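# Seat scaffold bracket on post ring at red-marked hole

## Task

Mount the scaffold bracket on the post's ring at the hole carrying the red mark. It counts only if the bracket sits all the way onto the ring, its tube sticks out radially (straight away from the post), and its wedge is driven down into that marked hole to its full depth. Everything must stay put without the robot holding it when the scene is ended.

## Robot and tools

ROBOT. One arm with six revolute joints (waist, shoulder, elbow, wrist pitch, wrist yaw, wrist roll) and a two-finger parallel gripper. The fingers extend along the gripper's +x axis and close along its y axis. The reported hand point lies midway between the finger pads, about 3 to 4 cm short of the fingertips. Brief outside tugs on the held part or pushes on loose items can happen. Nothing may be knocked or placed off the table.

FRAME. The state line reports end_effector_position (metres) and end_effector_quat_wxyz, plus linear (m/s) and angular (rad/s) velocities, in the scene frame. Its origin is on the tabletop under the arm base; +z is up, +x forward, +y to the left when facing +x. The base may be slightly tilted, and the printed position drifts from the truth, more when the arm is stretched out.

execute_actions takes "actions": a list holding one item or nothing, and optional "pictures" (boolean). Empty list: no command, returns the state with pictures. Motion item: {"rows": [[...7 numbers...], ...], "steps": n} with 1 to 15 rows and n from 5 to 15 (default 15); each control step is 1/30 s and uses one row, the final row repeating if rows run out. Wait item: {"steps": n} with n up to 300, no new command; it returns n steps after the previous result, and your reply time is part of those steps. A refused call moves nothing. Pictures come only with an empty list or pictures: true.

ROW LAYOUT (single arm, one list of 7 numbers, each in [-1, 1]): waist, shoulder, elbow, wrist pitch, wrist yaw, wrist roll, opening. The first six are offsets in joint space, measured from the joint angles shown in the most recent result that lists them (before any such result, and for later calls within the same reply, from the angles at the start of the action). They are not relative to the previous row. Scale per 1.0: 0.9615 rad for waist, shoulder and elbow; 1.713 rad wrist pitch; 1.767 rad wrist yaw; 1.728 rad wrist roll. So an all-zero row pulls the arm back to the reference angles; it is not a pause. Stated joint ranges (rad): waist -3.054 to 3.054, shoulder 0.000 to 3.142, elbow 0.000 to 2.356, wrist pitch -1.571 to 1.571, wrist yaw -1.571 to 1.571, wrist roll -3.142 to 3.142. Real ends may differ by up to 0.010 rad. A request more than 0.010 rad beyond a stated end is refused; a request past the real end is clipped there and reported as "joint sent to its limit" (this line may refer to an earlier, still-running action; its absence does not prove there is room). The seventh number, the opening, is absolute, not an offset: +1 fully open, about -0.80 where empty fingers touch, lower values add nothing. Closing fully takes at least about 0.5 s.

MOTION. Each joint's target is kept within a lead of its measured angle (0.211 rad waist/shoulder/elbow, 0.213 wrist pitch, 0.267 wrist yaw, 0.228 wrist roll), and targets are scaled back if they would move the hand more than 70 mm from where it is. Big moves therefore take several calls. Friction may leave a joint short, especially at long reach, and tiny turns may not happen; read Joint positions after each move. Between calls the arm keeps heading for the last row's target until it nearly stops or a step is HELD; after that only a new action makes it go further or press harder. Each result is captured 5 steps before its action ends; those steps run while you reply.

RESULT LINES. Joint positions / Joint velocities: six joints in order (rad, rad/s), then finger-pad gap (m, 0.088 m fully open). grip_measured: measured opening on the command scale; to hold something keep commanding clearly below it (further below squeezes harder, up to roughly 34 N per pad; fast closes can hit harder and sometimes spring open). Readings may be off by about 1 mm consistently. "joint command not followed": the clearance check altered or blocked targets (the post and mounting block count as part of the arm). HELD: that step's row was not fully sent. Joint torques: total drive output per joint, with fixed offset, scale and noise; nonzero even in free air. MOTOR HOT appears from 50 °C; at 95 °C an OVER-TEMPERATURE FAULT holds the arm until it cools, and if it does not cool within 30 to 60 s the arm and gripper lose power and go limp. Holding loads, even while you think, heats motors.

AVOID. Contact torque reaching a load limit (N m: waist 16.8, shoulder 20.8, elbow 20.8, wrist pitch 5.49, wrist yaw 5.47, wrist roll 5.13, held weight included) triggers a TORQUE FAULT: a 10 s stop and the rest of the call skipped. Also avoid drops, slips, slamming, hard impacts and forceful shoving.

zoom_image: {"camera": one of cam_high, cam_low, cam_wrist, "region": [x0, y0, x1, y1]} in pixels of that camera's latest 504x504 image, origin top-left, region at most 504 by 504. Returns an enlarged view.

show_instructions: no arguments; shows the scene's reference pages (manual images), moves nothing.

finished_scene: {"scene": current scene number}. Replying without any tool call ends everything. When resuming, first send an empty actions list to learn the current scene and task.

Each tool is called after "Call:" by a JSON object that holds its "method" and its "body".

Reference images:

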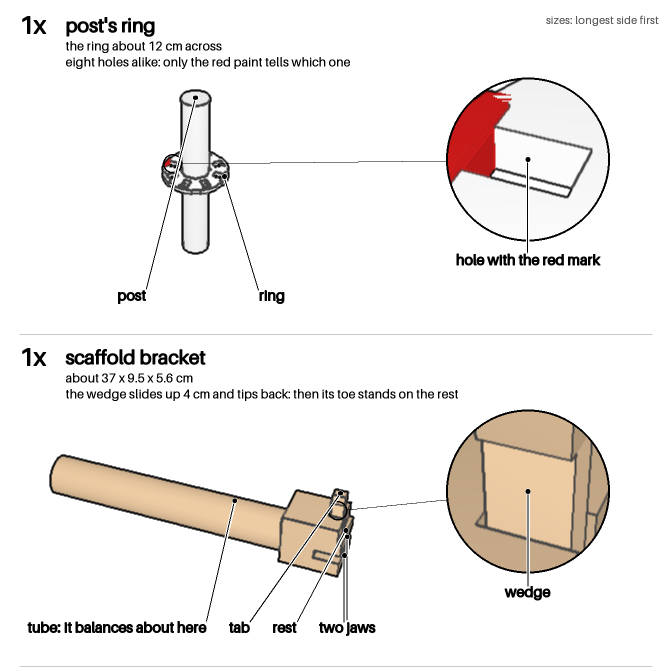

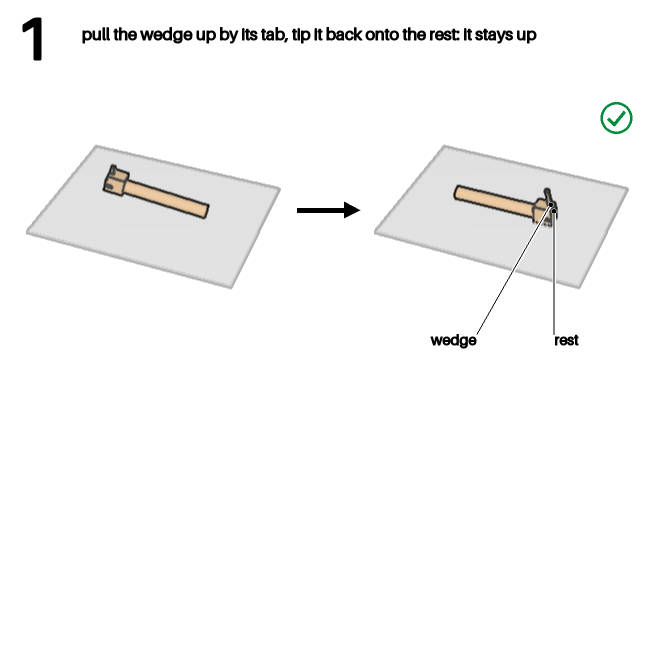

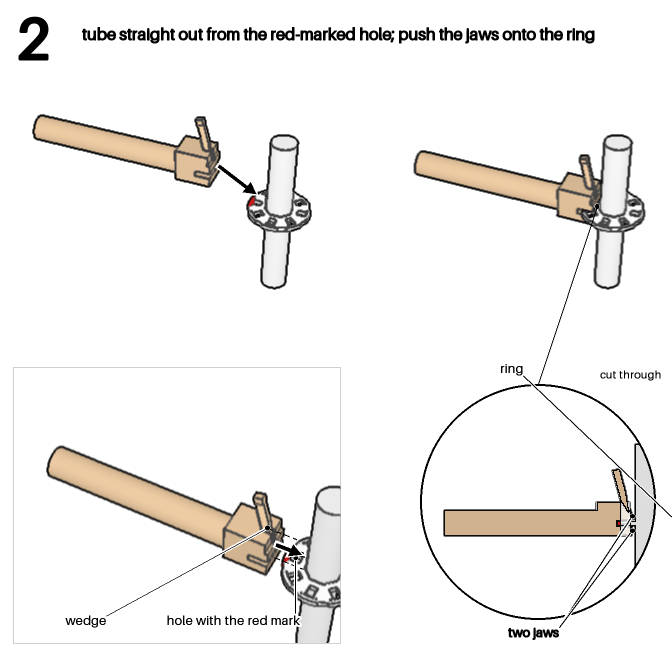

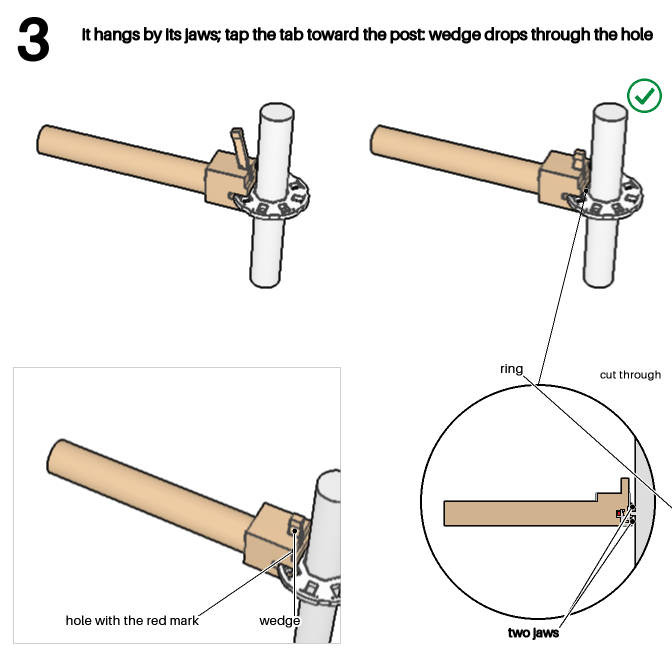

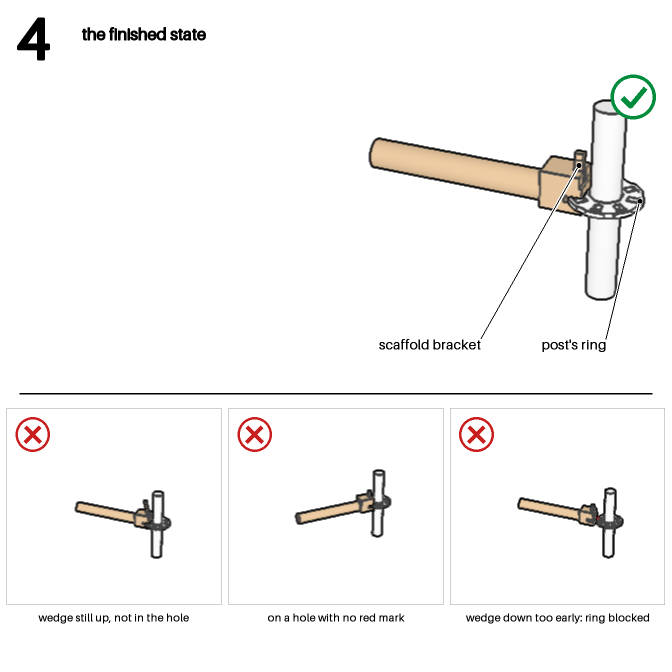

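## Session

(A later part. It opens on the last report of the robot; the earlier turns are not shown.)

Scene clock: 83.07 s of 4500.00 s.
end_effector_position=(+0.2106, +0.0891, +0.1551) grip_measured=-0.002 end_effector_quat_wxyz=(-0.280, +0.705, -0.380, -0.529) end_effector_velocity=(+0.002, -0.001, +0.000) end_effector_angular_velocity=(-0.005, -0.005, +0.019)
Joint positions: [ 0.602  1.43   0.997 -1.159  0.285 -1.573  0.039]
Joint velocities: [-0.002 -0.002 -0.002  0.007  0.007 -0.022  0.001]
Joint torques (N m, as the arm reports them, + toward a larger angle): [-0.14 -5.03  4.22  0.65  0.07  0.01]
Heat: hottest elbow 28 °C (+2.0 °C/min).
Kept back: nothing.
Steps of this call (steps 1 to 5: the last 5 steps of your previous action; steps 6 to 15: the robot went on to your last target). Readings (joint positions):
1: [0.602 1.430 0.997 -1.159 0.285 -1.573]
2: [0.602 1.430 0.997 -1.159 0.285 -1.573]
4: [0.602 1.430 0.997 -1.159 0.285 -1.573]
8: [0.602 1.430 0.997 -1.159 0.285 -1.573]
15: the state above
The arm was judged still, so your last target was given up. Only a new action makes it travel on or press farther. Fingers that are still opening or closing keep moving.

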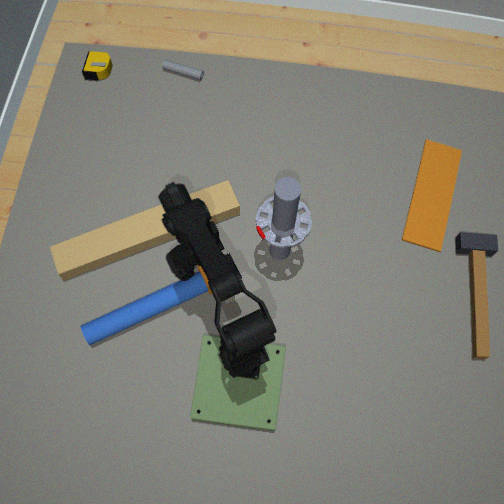

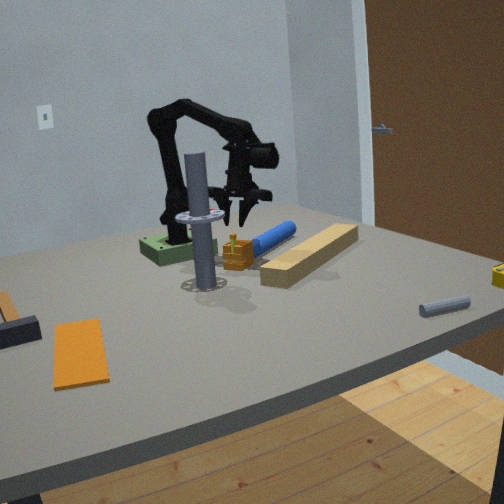

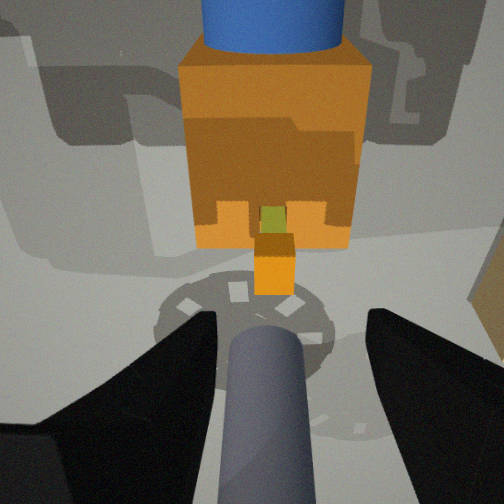

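Call:
{"method": "execute_actions", "body": {"actions": [{"rows": [[0,0,0.045,-0.022,-0.05,0,0.1],[-0.05,0,0.045,-0.022,-0.1,-0.03,0.1],[-0.12,0,0.045,-0.022,-0.161,-0.07,0.1],[-0.2,0,0.045,-0.022,-0.161,-0.11,0.1],[-0.27,0,0.045,-0.022,-0.161,-0.15,0.1],[-0.319,0,0.045,-0.022,-0.161,-0.18,0.1]], "steps": 15}]}}

Call:
{"method": "execute_actions", "body": {"actions": [{"steps": 10}]}}

Scene clock: 84.50 s of 4500.00 s.
end_effector_position=(+0.2176, +0.0641, +0.1580) grip_measured=+0.096 end_effector_quat_wxyz=(-0.330, +0.626, -0.343, -0.617) end_effector_velocity=(+0.007, -0.034, -0.002) end_effector_angular_velocity=(+0.216, +0.089, +0.072)
Joint positions: [ 0.319  1.43   1.033 -1.192  0.023 -1.846  0.044]
Joint velocities: [-0.3    0.002 -0.002 -0.007 -0.227 -0.374  0.001]
Joint torques (N m, as the arm reports them, + toward a larger angle): [ 0.38 -5.08  5.26  0.21 -0.38 -0.11]
Heat: hottest elbow 28 °C (+2.0 °C/min).
Steps of this call (steps 1 to 33: nothing new was sent; steps 34 to 43: the first 10 steps of this action). Readings (joint positions):
34: [0.601 1.430 1.001 -1.163 0.270 -1.573]
35: [0.596 1.430 1.008 -1.172 0.229 -1.583]
37: [0.545 1.430 1.021 -1.182 0.114 -1.649]
41: [0.356 1.430 1.033 -1.190 0.039 -1.813]
43: the state above

Scene clock: 84.83 s of 4500.00 s.
end_effector_position=(+0.2177, +0.0623, +0.1580) grip_measured=+0.100 end_effector_quat_wxyz=(-0.330, +0.623, -0.335, -0.625) end_effector_velocity=(-0.008, -0.002, -0.000) end_effector_angular_velocity=(+0.011, +0.041, +0.010)
Joint positions: [ 0.299  1.43   1.033 -1.193  0.004 -1.881  0.044]
Joint velocities: [-0.012 -0.002 -0.002 -0.037 -0.022 -0.022 -0.   ]
Joint torques (N m, as the arm reports them, + toward a larger angle): [-0.4  -5.05  5.22  0.22 -0.29 -0.06]
Heat: hottest elbow 28 °C (+2.0 °C/min).
Kept back: nothing.
Steps of this call (steps 1 to 5: the last 5 steps of your previous action; steps 6 to 10: the robot went on to your last target). Readings (joint positions):
1: [0.312 1.430 1.033 -1.192 0.017 -1.857]
2: [0.308 1.430 1.033 -1.192 0.013 -1.863]
4: [0.304 1.430 1.033 -1.193 0.008 -1.873]
8: [0.300 1.430 1.033 -1.193 0.005 -1.879]
10: the state above

Call:
{"method": "execute_actions", "body": {"actions": [{"rows": [[0,0.013,-0.036,0.028,0,0,0.1],[0,0.026,-0.072,0.056,0,0,0.1],[0,0.039,-0.108,0.084,0,0,0.1],[0,0.052,-0.144,0.112,0,0,0.1]], "steps": 15}]}}

Call:
{"method": "execute_actions", "body": {"actions": [{"steps": 8}], "pictures": true}}

Scene clock: 85.43 s of 4500.00 s.
end_effector_position=(+0.2197, +0.0628, +0.1169) grip_measured=+0.100 end_effector_quat_wxyz=(-0.331, +0.623, -0.334, -0.625) end_effector_velocity=(+0.016, +0.007, -0.013) end_effector_angular_velocity=(+0.049, -0.090, +0.005)
Joint positions: [ 0.298  1.475  0.905 -1.019  0.003 -1.882  0.044]
Joint velocities: [-0.002 -0.002 -0.056  0.154 -0.022 -0.007 -0.   ]
Joint torques (N m, as the arm reports them, + toward a larger angle): [ 0.05 -4.82  4.1   0.74 -0.09  0.01]
Heat: hottest elbow 28 °C (+2.0 °C/min).
Steps of this call (steps 1 to 8: the robot went on to your last target; steps 9 to 18: the first 10 steps of this action). Readings (joint positions):
9: [0.298 1.430 1.031 -1.189 0.003 -1.882]
10: [0.298 1.430 1.022 -1.167 0.003 -1.882]
12: [0.298 1.438 0.985 -1.097 0.004 -1.881]
16: [0.298 1.472 0.915 -1.032 0.003 -1.882]
18: the state above

Scene clock: 85.70 s of 4500.00 s.
end_effector_position=(+0.2224, +0.0636, +0.1167) grip_measured=+0.100 end_effector_quat_wxyz=(-0.334, +0.627, -0.331, -0.622) end_effector_velocity=(-0.001, +0.000, +0.001) end_effector_angular_velocity=(+0.006, +0.004, +0.005)
Joint positions: [ 0.298  1.475  0.904 -1.005  0.003 -1.882  0.044]
Joint velocities: [-0.002 -0.002  0.002 -0.007 -0.007 -0.007  0.   ]
Joint torques (N m, as the arm reports them, + toward a larger angle): [-0.01 -4.59  3.56  0.66 -0.12  0.02]
Heat: hottest elbow 28 °C (+2.0 °C/min).
Kept back: nothing.
Steps of this call (steps 1 to 5: the last 5 steps of your previous action; steps 6 to 8: the robot went on to your last target). Readings (joint positions):
1: [0.298 1.475 0.904 -1.014 0.003 -1.882]
2: [0.298 1.475 0.904 -1.010 0.003 -1.882]
4: [0.298 1.475 0.904 -1.007 0.003 -1.882]
8: the state above

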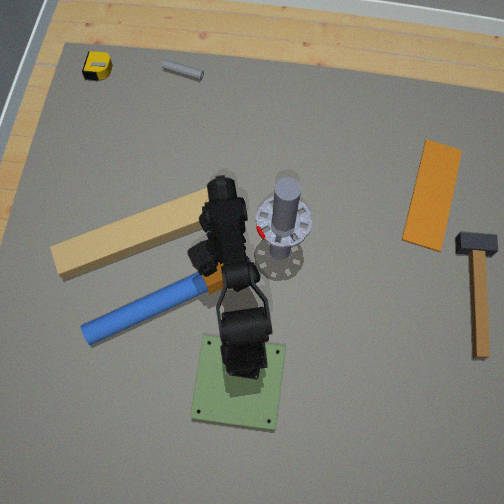

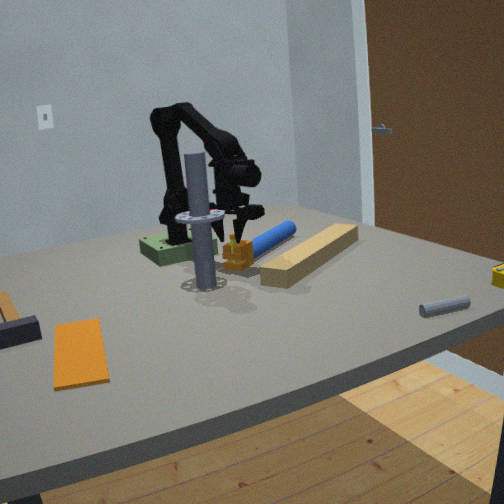

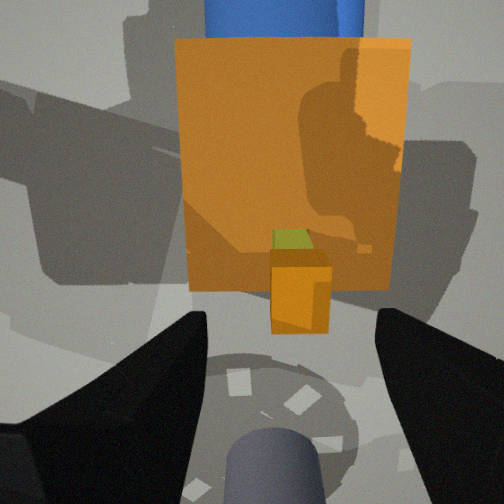

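Call:
{"method": "execute_actions", "body": {"actions": [{"rows": [[0.03,-0.006,-0.015,0.002,0,0.016,0.1],[0.056,-0.013,-0.03,0.003,0,0.031,0.1]], "steps": 12}]}}

Call:
{"method": "execute_actions", "body": {"actions": [{"steps": 6}], "pictures": true}}

Scene clock: 86.20 s of 4500.00 s.
end_effector_position=(+0.2148, +0.0725, +0.1130) grip_measured=+0.100 end_effector_quat_wxyz=(-0.330, +0.624, -0.333, -0.624) end_effector_velocity=(-0.016, +0.008, -0.006) end_effector_angular_velocity=(-0.004, +0.032, -0.015)
Joint positions: [ 0.345  1.471  0.885 -1.001  0.004 -1.837  0.044]
Joint velocities: [ 0.051 -0.012 -0.037 -0.007 -0.007  0.066 -0.   ]
Joint torques (N m, as the arm reports them, + toward a larger angle): [ 0.2  -6.02  3.65  0.52 -0.14  0.05]
Heat: hottest elbow 28 °C (+2.0 °C/min).
Steps of this call (steps 1 to 8: the robot went on to your last target; steps 9 to 15: the first 7 steps of this action). Readings (joint positions):
9: [0.300 1.475 0.903 -1.004 0.003 -1.876]
10: [0.308 1.474 0.900 -1.002 0.003 -1.865]
12: [0.331 1.472 0.892 -1.001 0.003 -1.848]
15: the state above

Scene clock: 86.40 s of 4500.00 s.
end_effector_position=(+0.2143, +0.0730, +0.1131) grip_measured=+0.100 end_effector_quat_wxyz=(-0.331, +0.624, -0.334, -0.624) end_effector_velocity=(-0.000, +0.004, +0.001) end_effector_angular_velocity=(+0.025, -0.004, -0.005)
Joint positions: [ 0.348  1.469  0.884 -1.001  0.004 -1.831  0.044]
Joint velocities: [ 0.002 -0.007 -0.002  0.007 -0.022  0.007 -0.   ]
Joint torques (N m, as the arm reports them, + toward a larger angle): [ 0.35 -5.85  3.51  0.54 -0.15  0.05]
Heat: hottest elbow 28 °C (+2.0 °C/min).
Kept back: nothing.
Steps of this call (steps 1 to 5: the last 5 steps of your previous action; step 6: the robot went on to your last target). Readings (joint positions):
1: [0.346 1.471 0.884 -1.001 0.004 -1.835]
2: [0.347 1.471 0.884 -1.001 0.004 -1.834]
4: [0.348 1.470 0.884 -1.001 0.004 -1.832]
6: the state above

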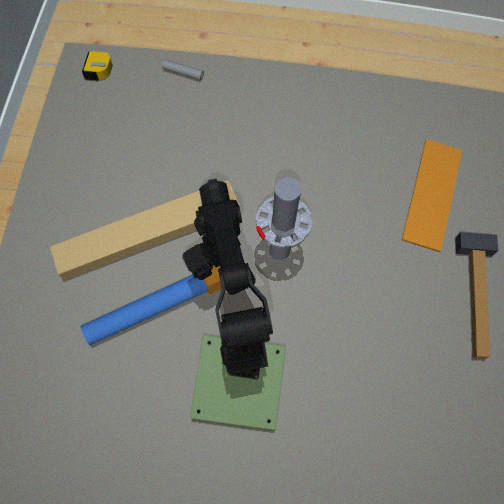

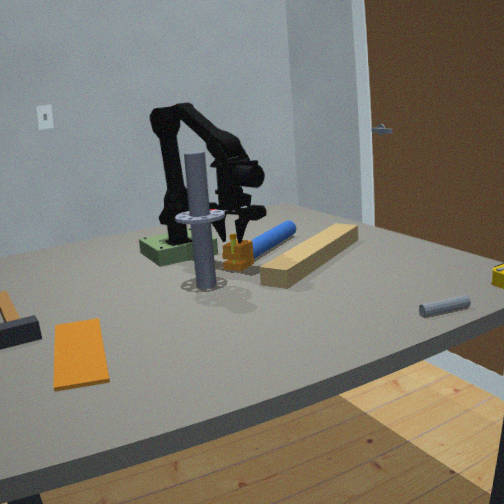

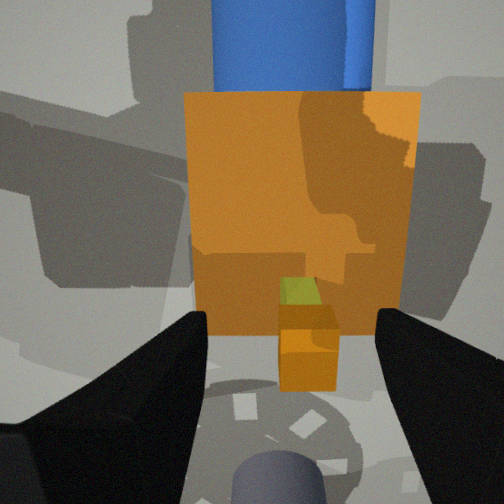

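Call:
{"method": "execute_actions", "body": {"actions": [{"rows": [[0,0,0,0,0,0,-0.9]], "steps": 15}]}}

Call:
{"method": "execute_actions", "body": {"actions": [{"steps": 12}]}}

Scene clock: 86.87 s of 4500.00 s.
end_effector_position=(+0.2143, +0.0731, +0.1131) grip_measured=-0.543 end_effector_quat_wxyz=(-0.331, +0.624, -0.334, -0.624) end_effector_velocity=(+0.000, +0.002, -0.000) end_effector_angular_velocity=(+0.009, -0.005, -0.005)
Joint positions: [ 0.348  1.469  0.884 -1.001  0.004 -1.831  0.012]
Joint velocities: [ 0.002 -0.002 -0.002  0.007 -0.007  0.007 -0.   ]
Joint torques (N m, as the arm reports them, + toward a larger angle): [-0.09 -5.02  4.3   0.42 -0.13 -0.02]
Heat: hottest elbow 28 °C (+2.0 °C/min).
Steps of this call (steps 1 to 4: the robot went on to your last target; steps 5 to 14: the first 10 steps of this action). Readings (joint positions):
5: [0.348 1.469 0.884 -1.001 0.004 -1.831]
6: [0.348 1.469 0.884 -1.001 0.004 -1.831]
8: [0.348 1.469 0.884 -1.001 0.004 -1.831]
12: [0.348 1.469 0.884 -1.001 0.004 -1.831]
14: the state above

Scene clock: 87.27 s of 4500.00 s.
end_effector_position=(+0.2143, +0.0731, +0.1131) grip_measured=-0.543 end_effector_quat_wxyz=(-0.331, +0.624, -0.334, -0.624) end_effector_velocity=(-0.002, -0.000, -0.000) end_effector_angular_velocity=(+0.005, +0.009, +0.005)
Joint positions: [ 0.348  1.469  0.884 -1.001  0.004 -1.831  0.012]
Joint velocities: [-0.002 -0.002 -0.002 -0.007 -0.007 -0.007 -0.001]
Joint torques (N m, as the arm reports them, + toward a larger angle): [-0.06 -5.06  4.31  0.4  -0.14 -0.03]
Heat: hottest elbow 28 °C (+2.0 °C/min).
Kept back: nothing.
Steps of this call (steps 1 to 5: the last 5 steps of your previous action; steps 6 to 12: the robot went on to your last target). Readings (joint positions):
1: [0.348 1.469 0.884 -1.001 0.004 -1.831]
2: [0.348 1.469 0.884 -1.001 0.004 -1.831]
4: [0.348 1.469 0.884 -1.001 0.004 -1.831]
8: [0.348 1.469 0.884 -1.001 0.004 -1.831]
12: the state above

Call:
{"method": "execute_actions", "body": {"actions": [{"rows": [[0,-0.008,0.03,-0.02,0,0,-0.9],[0,-0.016,0.06,-0.04,0,0,-0.9],[0,-0.024,0.09,-0.06,0,0,-0.9],[0,-0.032,0.12,-0.08,0,0,-0.9],[0,-0.04,0.15,-0.1,0,0,-0.9],[0,-0.046,0.165,-0.112,0,0,-0.9]], "steps": 15}]}}

Call:
{"method": "execute_actions", "body": {"actions": [{"steps": 8}]}}

Scene clock: 88.20 s of 4500.00 s.
end_effector_position=(+0.2171, +0.0741, +0.1552) grip_measured=-0.544 end_effector_quat_wxyz=(-0.333, +0.627, -0.331, -0.622) end_effector_velocity=(+0.011, +0.002, +0.045) end_effector_angular_velocity=(+0.013, -0.060, +0.005)
Joint positions: [ 0.348  1.432  1.024 -1.169  0.003 -1.832  0.012]
Joint velocities: [-0.002 -0.037  0.149 -0.125  0.007 -0.007 -0.   ]
Joint torques (N m, as the arm reports them, + toward a larger angle): [-0.01 -5.47  4.9   0.01 -0.13  0.04]
Heat: hottest elbow 28 °C (+2.0 °C/min).
Steps of this call (steps 1 to 15: the robot went on to your last target; steps 16 to 18: nothing new was sent; steps 19 to 28: the first 10 steps of this action). Readings (joint positions):
19: [0.348 1.469 0.886 -1.003 0.004 -1.830]
20: [0.348 1.469 0.895 -1.015 0.004 -1.829]
22: [0.348 1.465 0.928 -1.066 0.004 -1.829]
26: [0.348 1.439 1.006 -1.157 0.004 -1.832]
28: the state above

Scene clock: 88.47 s of 4500.00 s.
end_effector_position=(+0.2146, +0.0732, +0.1565) grip_measured=-0.544 end_effector_quat_wxyz=(-0.331, +0.623, -0.335, -0.624) end_effector_velocity=(-0.005, +0.001, +0.001) end_effector_angular_velocity=(+0.015, +0.023, +0.019)
Joint positions: [ 0.348  1.432  1.029 -1.187  0.003 -1.829  0.012]
Joint velocities: [-0.002 -0.002  0.002 -0.022 -0.022 -0.022 -0.   ]
Joint torques (N m, as the arm reports them, + toward a larger angle): [-0.05 -5.82  5.72  0.15 -0.14 -0.06]
Heat: hottest elbow 28 °C (+2.0 °C/min).
Kept back: nothing.
Steps of this call (steps 1 to 5: the last 5 steps of your previous action; steps 6 to 8: the robot went on to your last target). Readings (joint positions):
1: [0.348 1.432 1.027 -1.173 0.003 -1.831]
2: [0.348 1.432 1.029 -1.176 0.003 -1.830]
4: [0.348 1.432 1.029 -1.184 0.003 -1.829]
8: the state above

Call:
{"method": "execute_actions", "body": {"actions": [{"rows": [[0.02,0,-0.002,0.001,0.03,0.011,-0.9],[0.04,0,-0.005,0.003,0.06,0.022,-0.9],[0.06,0,-0.01,0.006,0.09,0.033,-0.9],[0.08,0,-0.018,0.01,0.12,0.044,-0.9],[0.1,0,-0.027,0.015,0.15,0.056,-0.9],[0.12,0,-0.038,0.021,0.18,0.067,-0.9],[0.135,0,-0.048,0.027,0.2,0.075,-0.9]], "steps": 15}]}}

Call:
{"method": "execute_actions", "body": {"actions": [{"steps": 8}], "pictures": true}}

Scene clock: 89.20 s of 4500.00 s.
end_effector_position=(+0.2226, +0.0569, +0.1545) grip_measured=-0.543 end_effector_quat_wxyz=(-0.265, +0.701, -0.394, -0.533) end_effector_velocity=(+0.005, -0.013, -0.008) end_effector_angular_velocity=(-0.332, -0.180, +0.056)
Joint positions: [ 0.461  1.432  0.994 -1.152  0.3   -1.715  0.012]
Joint velocities: [ 0.173 -0.002 -0.1    0.081  0.374  0.125 -0.   ]
Joint torques (N m, as the arm reports them, + toward a larger angle): [ 0.1  -5.03  4.33  0.66  0.85 -0.01]
Heat: hottest elbow 28 °C (+2.0 °C/min).
Steps of this call (steps 1 to 12: the robot went on to your last target; steps 13 to 22: the first 10 steps of this action). Readings (joint positions):
13: [0.351 1.432 1.030 -1.188 0.009 -1.826]
14: [0.358 1.432 1.030 -1.188 0.029 -1.818]
16: [0.383 1.432 1.027 -1.185 0.101 -1.793]
20: [0.445 1.432 1.002 -1.157 0.269 -1.732]
22: the state above

Scene clock: 89.47 s of 4500.00 s.
end_effector_position=(+0.2239, +0.0549, +0.1547) grip_measured=-0.544 end_effector_quat_wxyz=(-0.256, +0.711, -0.399, -0.519) end_effector_velocity=(+0.001, -0.001, -0.000) end_effector_angular_velocity=(-0.018, -0.014, +0.001)
Joint positions: [ 0.475  1.432  0.987 -1.145  0.338 -1.704  0.012]
Joint velocities: [ 0.007 -0.002 -0.007  0.007  0.022  0.007 -0.   ]
Joint torques (N m, as the arm reports them, + toward a larger angle): [ 0.15 -5.02  4.1   0.7   0.79  0.07]
Heat: hottest elbow 28 °C (+2.0 °C/min).
Kept back: nothing.
Steps of this call (steps 1 to 5: the last 5 steps of your previous action; steps 6 to 8: the robot went on to your last target). Readings (joint positions):
1: [0.466 1.432 0.992 -1.149 0.310 -1.712]
2: [0.469 1.432 0.990 -1.147 0.319 -1.709]
4: [0.473 1.432 0.989 -1.146 0.330 -1.706]
8: the state above

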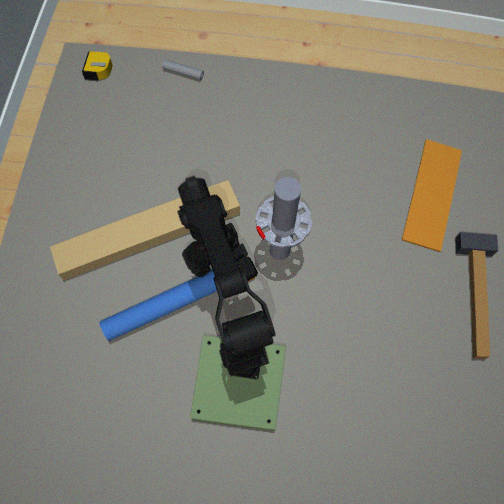

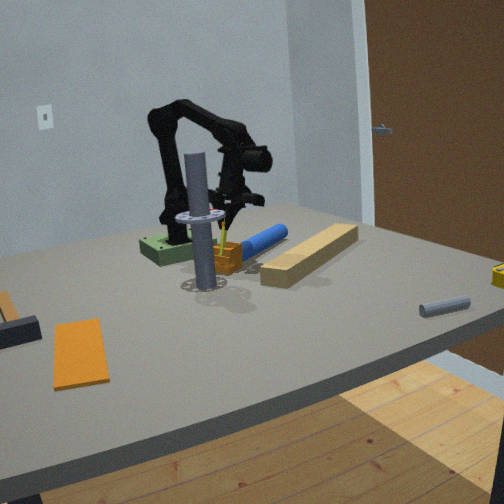

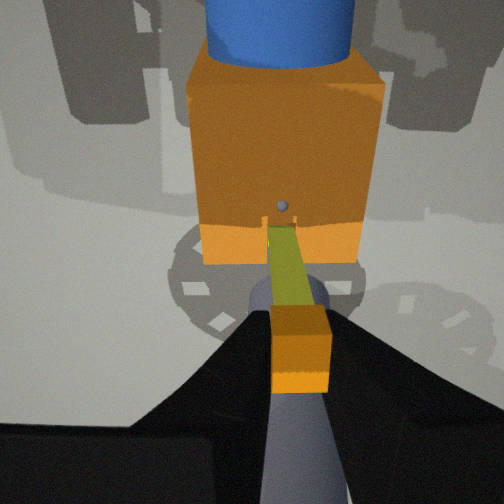

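Call:
{"method": "zoom_image", "body": {"camera": "cam_low", "region": [170, 180, 300, 290]}}

Region (170, 180, 300, 290) of cam_low's 504x504 image, scaled by 3.877, with more detail than that image has; it fills the top 426 rows of this view, and the rest is white.

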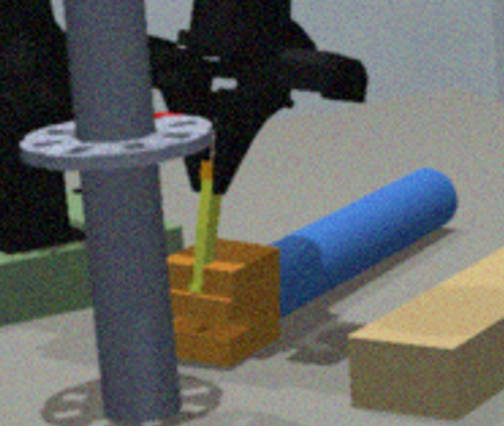

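Call:
{"method": "execute_actions", "body": {"actions": [{"rows": [[0,0,-0.01,0.006,0,0,-0.9],[0,0,-0.02,0.011,0,0,-0.9],[0,0,-0.03,0.017,0,0,-0.9]], "steps": 12}]}}

Call:
{"method": "execute_actions", "body": {"actions": [{"steps": 6}], "pictures": true}}

Scene clock: 90.00 s of 4500.00 s.
end_effector_position=(+0.2237, +0.0550, +0.1503) grip_measured=-0.544 end_effector_quat_wxyz=(-0.257, +0.712, -0.398, -0.518) end_effector_velocity=(-0.004, -0.000, -0.003) end_effector_angular_velocity=(+0.000, +0.016, -0.004)
Joint positions: [ 0.476  1.432  0.969 -1.124  0.339 -1.703  0.012]
Joint velocities: [ 0.002  0.002 -0.007 -0.007 -0.007  0.007 -0.   ]
Joint torques (N m, as the arm reports them, + toward a larger angle): [-0.11 -5.01  3.69  0.8   0.16 -0.02]
Heat: hottest elbow 28 °C (+2.0 °C/min).
Steps of this call (steps 1 to 9: the robot went on to your last target; steps 10 to 16: the first 7 steps of this action). Readings (joint positions):
10: [0.476 1.432 0.986 -1.144 0.342 -1.702]
11: [0.476 1.432 0.984 -1.141 0.342 -1.703]
13: [0.476 1.432 0.975 -1.129 0.339 -1.703]
16: the state above

Scene clock: 90.20 s of 4500.00 s.
end_effector_position=(+0.2237, +0.0550, +0.1503) grip_measured=-0.544 end_effector_quat_wxyz=(-0.257, +0.712, -0.398, -0.518) end_effector_velocity=(-0.006, -0.001, -0.002) end_effector_angular_velocity=(+0.007, +0.036, -0.000)
Joint positions: [ 0.476  1.432  0.969 -1.123  0.339 -1.703  0.012]
Joint velocities: [-0.007  0.002 -0.002 -0.022 -0.022 -0.007 -0.   ]
Joint torques (N m, as the arm reports them, + toward a larger angle): [-0.15 -4.99  3.7   0.96  0.12 -0.01]
Heat: hottest elbow 28 °C (+1.0 °C/min).
Kept back: nothing.
Steps of this call (steps 1 to 5: the last 5 steps of your previous action; step 6: the robot went on to your last target). Readings (joint positions):
1: [0.476 1.432 0.969 -1.124 0.339 -1.703]
2: [0.476 1.432 0.969 -1.124 0.339 -1.703]
4: [0.476 1.432 0.969 -1.123 0.339 -1.703]
6: the state above

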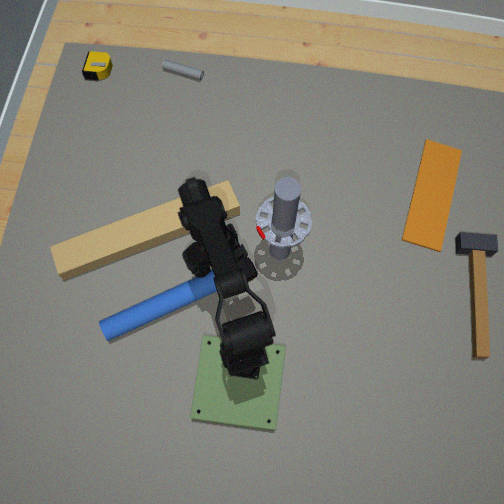

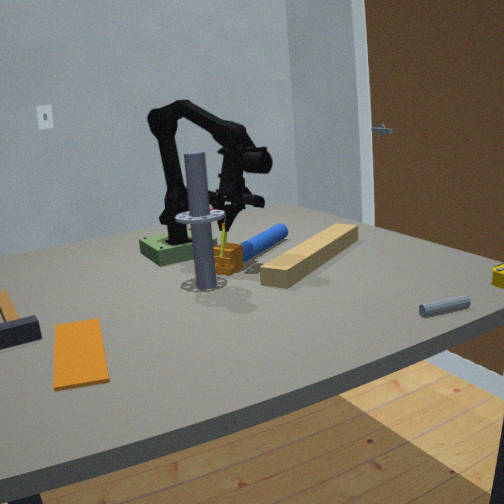

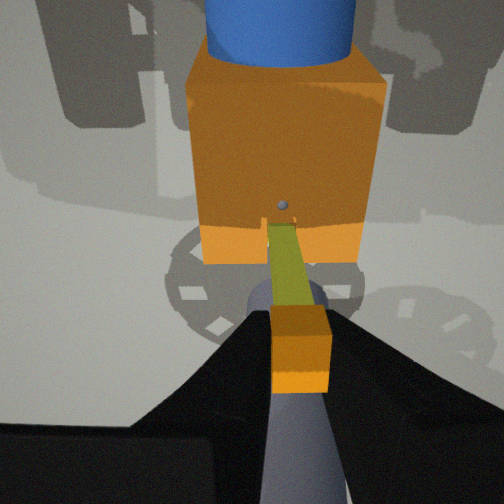

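Call:
{"method": "execute_actions", "body": {"actions": [{"rows": [[0,0,0,0,0,0,-0.6],[0,0,0,0,0,0,-0.55],[0,0,0,0,0,0,-0.52],[0,0,0,0,0,0,-0.5],[0,0,0,0,0,0,-0.45],[0,0,0,0,0,0,-0.4],[0,0,0,0,0,0,-0.3],[0,0,0,0,0,0,-0.1]], "steps": 15}]}}

Call:
{"method": "execute_actions", "body": {"actions": [{"steps": 12}], "pictures": true}}

Scene clock: 90.70 s of 4500.00 s.
end_effector_position=(+0.2238, +0.0550, +0.1502) grip_measured=-0.236 end_effector_quat_wxyz=(-0.257, +0.712, -0.398, -0.518) end_effector_velocity=(-0.003, +0.001, -0.000) end_effector_angular_velocity=(+0.004, +0.008, -0.004)
Joint positions: [ 0.476  1.432  0.969 -1.123  0.339 -1.704  0.027]
Joint velocities: [ 0.002 -0.002 -0.002 -0.007 -0.007  0.007  0.075]
Joint torques (N m, as the arm reports them, + toward a larger angle): [ 0.01 -4.99  4.48  0.45  0.14 -0.02]
Heat: hottest elbow 28 °C (+1.0 °C/min).
Steps of this call (steps 1 to 5: the robot went on to your last target; steps 6 to 15: the first 10 steps of this action). Readings (joint positions):
6: [0.476 1.432 0.969 -1.123 0.339 -1.704]
7: [0.476 1.432 0.969 -1.123 0.339 -1.704]
9: [0.476 1.432 0.969 -1.123 0.339 -1.704]
13: [0.476 1.432 0.969 -1.123 0.339 -1.704]
15: the state above

Scene clock: 91.10 s of 4500.00 s.
end_effector_position=(+0.2238, +0.0550, +0.1502) grip_measured=-0.103 end_effector_quat_wxyz=(-0.257, +0.712, -0.398, -0.518) end_effector_velocity=(-0.000, -0.002, +0.001) end_effector_angular_velocity=(-0.009, +0.001, +0.004)
Joint positions: [ 0.476  1.432  0.969 -1.123  0.339 -1.704  0.034]
Joint velocities: [-0.002 -0.002  0.002 -0.007  0.007 -0.007  0.001]
Joint torques (N m, as the arm reports them, + toward a larger angle): [-0.04 -5.01  4.53  0.45  0.12 -0.01]
Heat: hottest elbow 28 °C (+1.0 °C/min).
Kept back: nothing.
Steps of this call (steps 1 to 5: the last 5 steps of your previous action; steps 6 to 12: the robot went on to your last target). Readings (joint positions):
1: [0.476 1.432 0.969 -1.123 0.339 -1.704]
2: [0.476 1.432 0.969 -1.123 0.339 -1.704]
4: [0.476 1.432 0.969 -1.123 0.339 -1.704]
8: [0.476 1.432 0.969 -1.123 0.339 -1.704]
12: the state above

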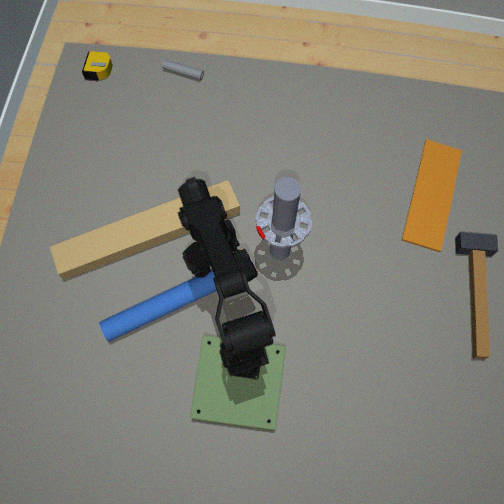

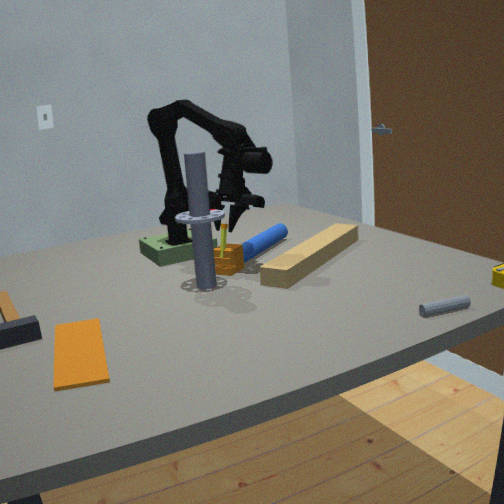

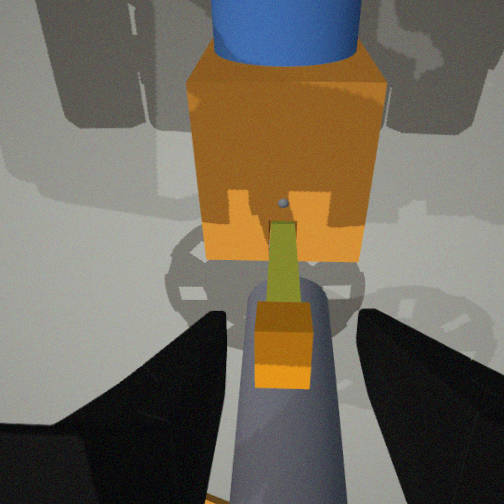

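Call:
{"method": "execute_actions", "body": {"actions": [{"rows": [[0.03,0,0,0,-0.04,0.017,0.6],[0.06,0,0,0,-0.08,0.033,0.6],[0.09,0,0,0,-0.12,0.05,0.6],[0.12,0,0,0,-0.16,0.067,0.6],[0.149,0,0,0,-0.192,0.083,0.6]], "steps": 15}]}}

Call:
{"method": "execute_actions", "body": {"actions": [{"steps": 8}], "pictures": true}}

Scene clock: 92.27 s of 4500.00 s.
end_effector_position=(+0.1887, +0.1227, +0.1417) grip_measured=+0.575 end_effector_quat_wxyz=(-0.325, +0.634, -0.336, -0.615) end_effector_velocity=(-0.031, +0.040, -0.002) end_effector_angular_velocity=(+0.195, +0.142, -0.064)
Joint positions: [ 0.611  1.432  0.969 -1.123  0.029 -1.574  0.067]
Joint velocities: [ 0.061 -0.002 -0.007 -0.007 -0.242  0.125  0.012]
Joint torques (N m, as the arm reports them, + toward a larger angle): [-0.05 -4.98  4.5   0.44 -0.26  0.06]
Heat: hottest elbow 28 °C (+1.0 °C/min).
Steps of this call (steps 1 to 15: the robot went on to your last target; steps 16 to 25: nothing new was sent; steps 26 to 35: the first 10 steps of this action). Readings (joint positions):
26: [0.478 1.432 0.969 -1.123 0.329 -1.699]
27: [0.485 1.432 0.969 -1.123 0.300 -1.686]
29: [0.522 1.432 0.969 -1.123 0.204 -1.648]
33: [0.602 1.432 0.969 -1.123 0.052 -1.585]
35: the state above

Scene clock: 92.53 s of 4500.00 s.
end_effector_position=(+0.1861, +0.1266, +0.1416) grip_measured=+0.598 end_effector_quat_wxyz=(-0.331, +0.626, -0.334, -0.622) end_effector_velocity=(-0.003, +0.000, -0.000) end_effector_angular_velocity=(+0.002, +0.010, -0.005)
Joint positions: [ 0.616  1.432  0.969 -1.123  0.005 -1.563  0.068]
Joint velocities: [ 0.002 -0.002 -0.002 -0.007 -0.007  0.007  0.001]
Joint torques (N m, as the arm reports them, + toward a larger angle): [ 0.22 -5.    4.53  0.45 -0.29  0.04]
Heat: hottest elbow 28 °C (+1.0 °C/min).
Kept back: nothing.
Steps of this call (steps 1 to 5: the last 5 steps of your previous action; steps 6 to 8: the robot went on to your last target). Readings (joint positions):
1: [0.613 1.432 0.969 -1.123 0.021 -1.571]
2: [0.614 1.432 0.969 -1.123 0.016 -1.568]
4: [0.615 1.432 0.969 -1.123 0.010 -1.566]
8: the state above

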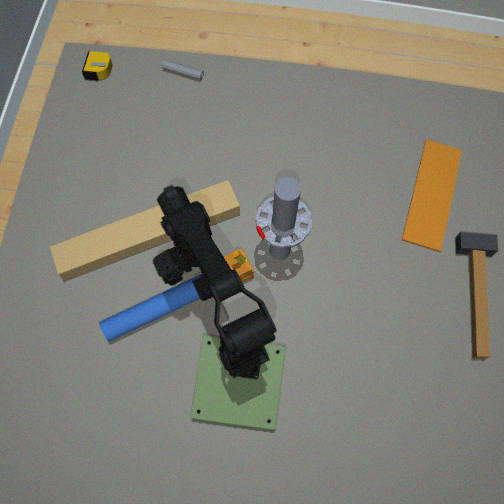

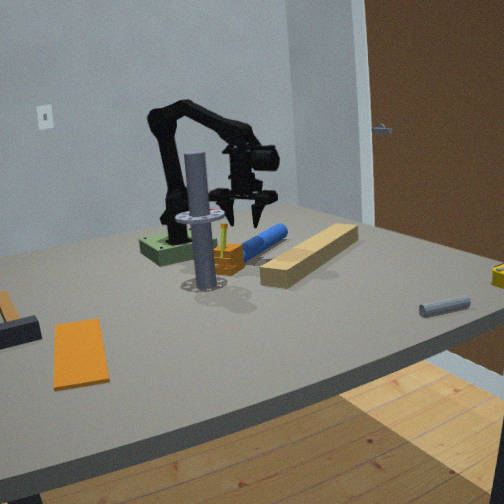

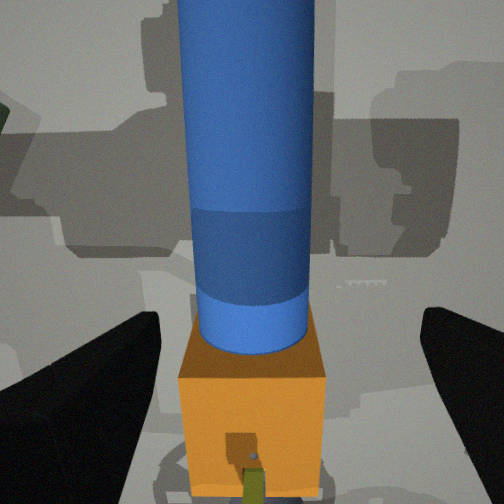

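Call:
{"method": "execute_actions", "body": {"actions": [{"rows": [[0.06,-0.005,0,-0.003,0,0.033,0.7],[0.12,-0.01,-0.005,-0.003,0,0.066,0.7],[0.18,-0.01,-0.005,-0.003,0,0.1,0.7],[0.24,-0.01,-0.005,-0.003,0,0.133,0.7],[0.285,-0.01,-0.005,-0.003,0,0.159,0.7]], "steps": 15}]}}

Call:
{"method": "execute_actions", "body": {"actions": [{"steps": 8}], "pictures": true}}

Scene clock: 94.07 s of 4500.00 s.
end_effector_position=(+0.1469, +0.1700, +0.1419) grip_measured=+0.696 end_effector_quat_wxyz=(-0.328, +0.628, -0.332, -0.622) end_effector_velocity=(-0.024, +0.022, +0.002) end_effector_angular_velocity=(+0.017, -0.008, -0.102)
Joint positions: [ 0.875  1.429  0.969 -1.125  0.003 -1.313  0.073]
Joint velocities: [ 0.139 -0.012 -0.002  0.007 -0.007  0.242  0.002]
Joint torques (N m, as the arm reports them, + toward a larger angle): [-0.06 -5.77  4.04  0.28 -0.05  0.05]
Heat: hottest elbow 28 °C (+1.0 °C/min).
Steps of this call (steps 1 to 30: the robot went on to your last target; steps 31 to 36: nothing new was sent; steps 37 to 46: the first 10 steps of this action). Readings (joint positions):
37: [0.622 1.432 0.969 -1.123 0.003 -1.550]
38: [0.640 1.432 0.969 -1.123 0.004 -1.525]
40: [0.715 1.431 0.969 -1.123 0.005 -1.449]
44: [0.857 1.430 0.969 -1.125 0.003 -1.333]
46: the state above

Scene clock: 94.33 s of 4500.00 s.
end_effector_position=(+0.1450, +0.1717, +0.1419) grip_measured=+0.700 end_effector_quat_wxyz=(-0.332, +0.627, -0.334, -0.621) end_effector_velocity=(-0.005, -0.003, -0.000) end_effector_angular_velocity=(-0.022, +0.008, +0.005)
Joint positions: [ 0.886  1.429  0.969 -1.125  0.003 -1.292  0.073]
Joint velocities: [ 0.012 -0.002 -0.002 -0.022  0.007  0.007 -0.   ]
Joint torques (N m, as the arm reports them, + toward a larger angle): [ 0.26 -5.77  4.09  0.25 -0.09  0.08]
Heat: hottest elbow 28 °C (+1.0 °C/min).
Kept back: nothing.
Steps of this call (steps 1 to 5: the last 5 steps of your previous action; steps 6 to 8: the robot went on to your last target). Readings (joint positions):
1: [0.878 1.429 0.969 -1.125 0.003 -1.306]
2: [0.881 1.429 0.969 -1.125 0.003 -1.302]
4: [0.883 1.429 0.969 -1.125 0.003 -1.296]
8: the state above

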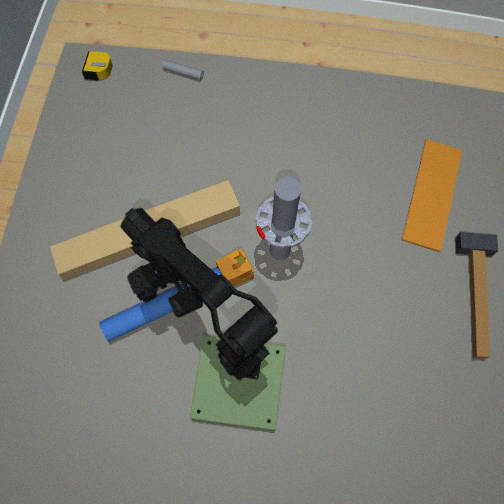

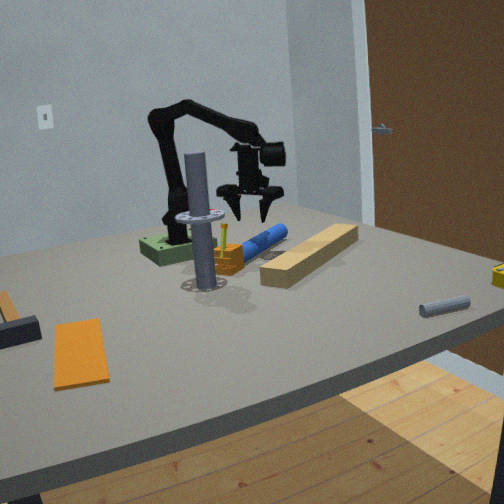

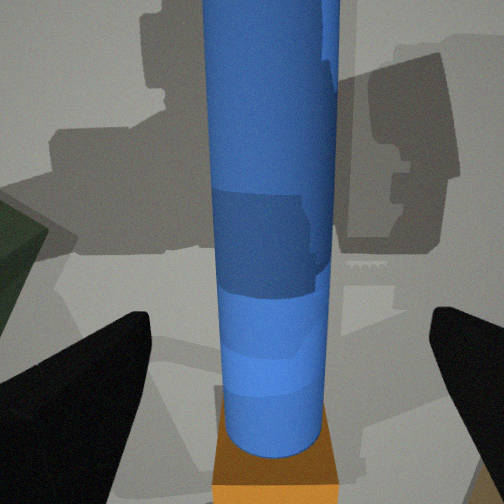

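Call:
{"method": "execute_actions", "body": {"actions": [{"rows": [[0,0.03,-0.047,0.044,0,0,0.7],[0,0.063,-0.094,0.088,0,0,0.7],[0,0.094,-0.141,0.131,0,0,0.7],[0,0.125,-0.188,0.175,0,0,0.7],[0,0.157,-0.235,0.219,0,0,0.7],[0,0.188,-0.282,0.263,0,0,0.7]], "steps": 15}]}}

Call:
{"method": "execute_actions", "body": {"actions": [{"steps": 12}], "pictures": true}}

Scene clock: 95.00 s of 4500.00 s.
end_effector_position=(+0.1421, +0.1677, +0.0487) grip_measured=+0.700 end_effector_quat_wxyz=(-0.321, +0.625, -0.345, -0.623) end_effector_velocity=(-0.038, -0.044, -0.120) end_effector_angular_velocity=(-0.068, +0.067, -0.006)
Joint positions: [ 0.887  1.598  0.717 -0.733  0.003 -1.29   0.073]
Joint velocities: [ 0.002  0.188 -0.398  0.491 -0.007  0.007 -0.   ]
Joint torques (N m, as the arm reports them, + toward a larger angle): [-0.22 -6.11  4.85  1.13 -0.14 -0.06]
Heat: hottest elbow 28 °C (+1.0 °C/min).
Steps of this call (steps 1 to 10: the robot went on to your last target; steps 11 to 20: the first 10 steps of this action). Readings (joint positions):
11: [0.887 1.429 0.964 -1.115 0.003 -1.290]
12: [0.887 1.433 0.951 -1.081 0.003 -1.290]
14: [0.887 1.464 0.903 -0.973 0.003 -1.290]
18: [0.887 1.572 0.759 -0.773 0.003 -1.290]
20: the state above

Scene clock: 95.40 s of 4500.00 s.
end_effector_position=(+0.1466, +0.1730, +0.0451) grip_measured=+0.700 end_effector_quat_wxyz=(-0.334, +0.628, -0.332, -0.620) end_effector_velocity=(-0.004, +0.000, -0.000) end_effector_angular_velocity=(+0.009, +0.022, +0.005)
Joint positions: [ 0.887  1.602  0.704 -0.678  0.003 -1.291  0.073]
Joint velocities: [-0.002 -0.002 -0.002 -0.007 -0.022 -0.007  0.   ]
Joint torques (N m, as the arm reports them, + toward a larger angle): [-0.17 -4.55  3.04  0.7  -0.14 -0.06]
Heat: hottest elbow 28 °C (+1.0 °C/min).
Kept back: nothing.
Steps of this call (steps 1 to 5: the last 5 steps of your previous action; steps 6 to 12: the robot went on to your last target). Readings (joint positions):
1: [0.887 1.601 0.708 -0.718 0.003 -1.290]
2: [0.887 1.602 0.705 -0.705 0.003 -1.290]
4: [0.887 1.602 0.705 -0.687 0.003 -1.290]
8: [0.887 1.602 0.705 -0.681 0.003 -1.291]
12: the state above

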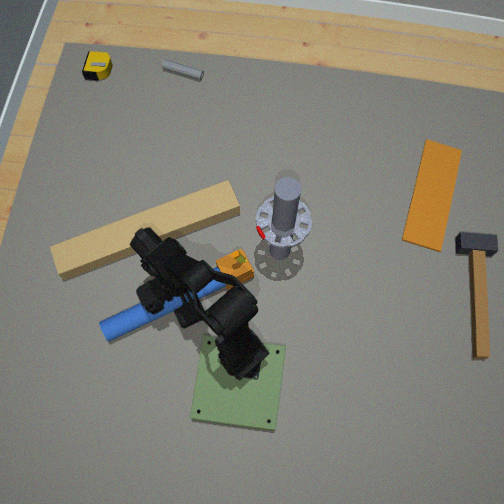

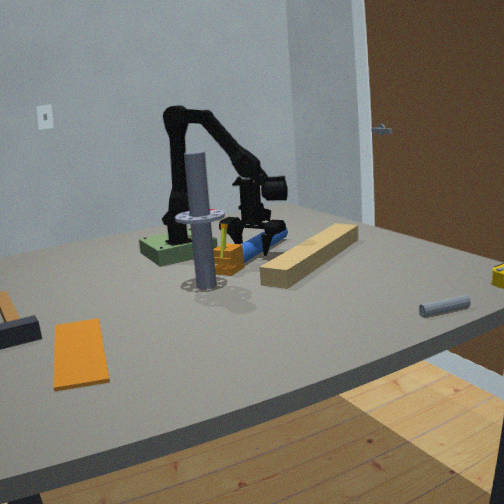

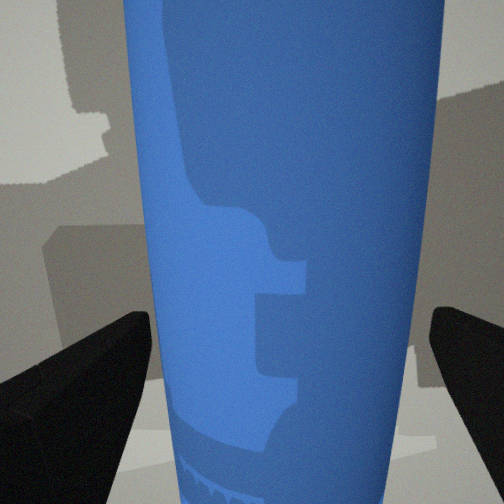

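Call:
{"method": "execute_actions", "body": {"actions": [{"rows": [[0,0.004,0,-0.004,0,0,-0.6]], "steps": 15}]}}

Call:
{"method": "execute_actions", "body": {"actions": [{"steps": 15}]}}

Scene clock: 95.90 s of 4500.00 s.
end_effector_position=(+0.1460, +0.1723, +0.0451) grip_measured=+0.220 end_effector_quat_wxyz=(-0.333, +0.627, -0.333, -0.620) end_effector_velocity=(-0.002, -0.001, +0.000) end_effector_angular_velocity=(-0.001, +0.010, +0.005)
Joint positions: [ 0.887  1.602  0.704 -0.682  0.003 -1.29   0.05 ]
Joint velocities: [-0.002 -0.002 -0.002 -0.007 -0.007 -0.007 -0.   ]
Joint torques (N m, as the arm reports them, + toward a larger angle): [-0.13 -4.94  3.63  0.35 -0.12 -0.02]
Heat: hottest elbow 28 °C (+1.0 °C/min).
Steps of this call (steps 1 to 5: the robot went on to your last target; steps 6 to 15: the first 10 steps of this action). Readings (joint positions):
6: [0.887 1.602 0.704 -0.678 0.003 -1.291]
7: [0.887 1.602 0.704 -0.678 0.003 -1.291]
9: [0.887 1.602 0.704 -0.682 0.002 -1.291]
13: [0.887 1.602 0.704 -0.682 0.003 -1.290]
15: the state above

Scene clock: 96.40 s of 4500.00 s.
end_effector_position=(+0.1459, +0.1724, +0.0451) grip_measured=+0.220 end_effector_quat_wxyz=(-0.333, +0.627, -0.333, -0.621) end_effector_velocity=(-0.003, +0.000, +0.001) end_effector_angular_velocity=(+0.012, +0.018, +0.005)
Joint positions: [ 0.887  1.602  0.704 -0.682  0.003 -1.29   0.05 ]
Joint velocities: [-0.002 -0.007 -0.002 -0.007 -0.022 -0.007 -0.   ]
Joint torques (N m, as the arm reports them, + toward a larger angle): [-0.11 -4.89  3.65  0.3  -0.12 -0.01]
Heat: hottest elbow 28 °C (+1.0 °C/min).
Kept back: nothing.
Steps of this call (steps 1 to 5: the last 5 steps of your previous action; steps 6 to 15: the robot went on to your last target). Readings (joint positions):
1: [0.887 1.602 0.704 -0.682 0.003 -1.290]
2: [0.887 1.602 0.704 -0.682 0.003 -1.290]
4: [0.887 1.602 0.704 -0.682 0.003 -1.290]
8: [0.887 1.602 0.704 -0.682 0.003 -1.290]
15: the state above
The arm was judged still, so your last target was given up. Only a new action makes it travel on or press farther. Fingers that are still opening or closing keep moving.


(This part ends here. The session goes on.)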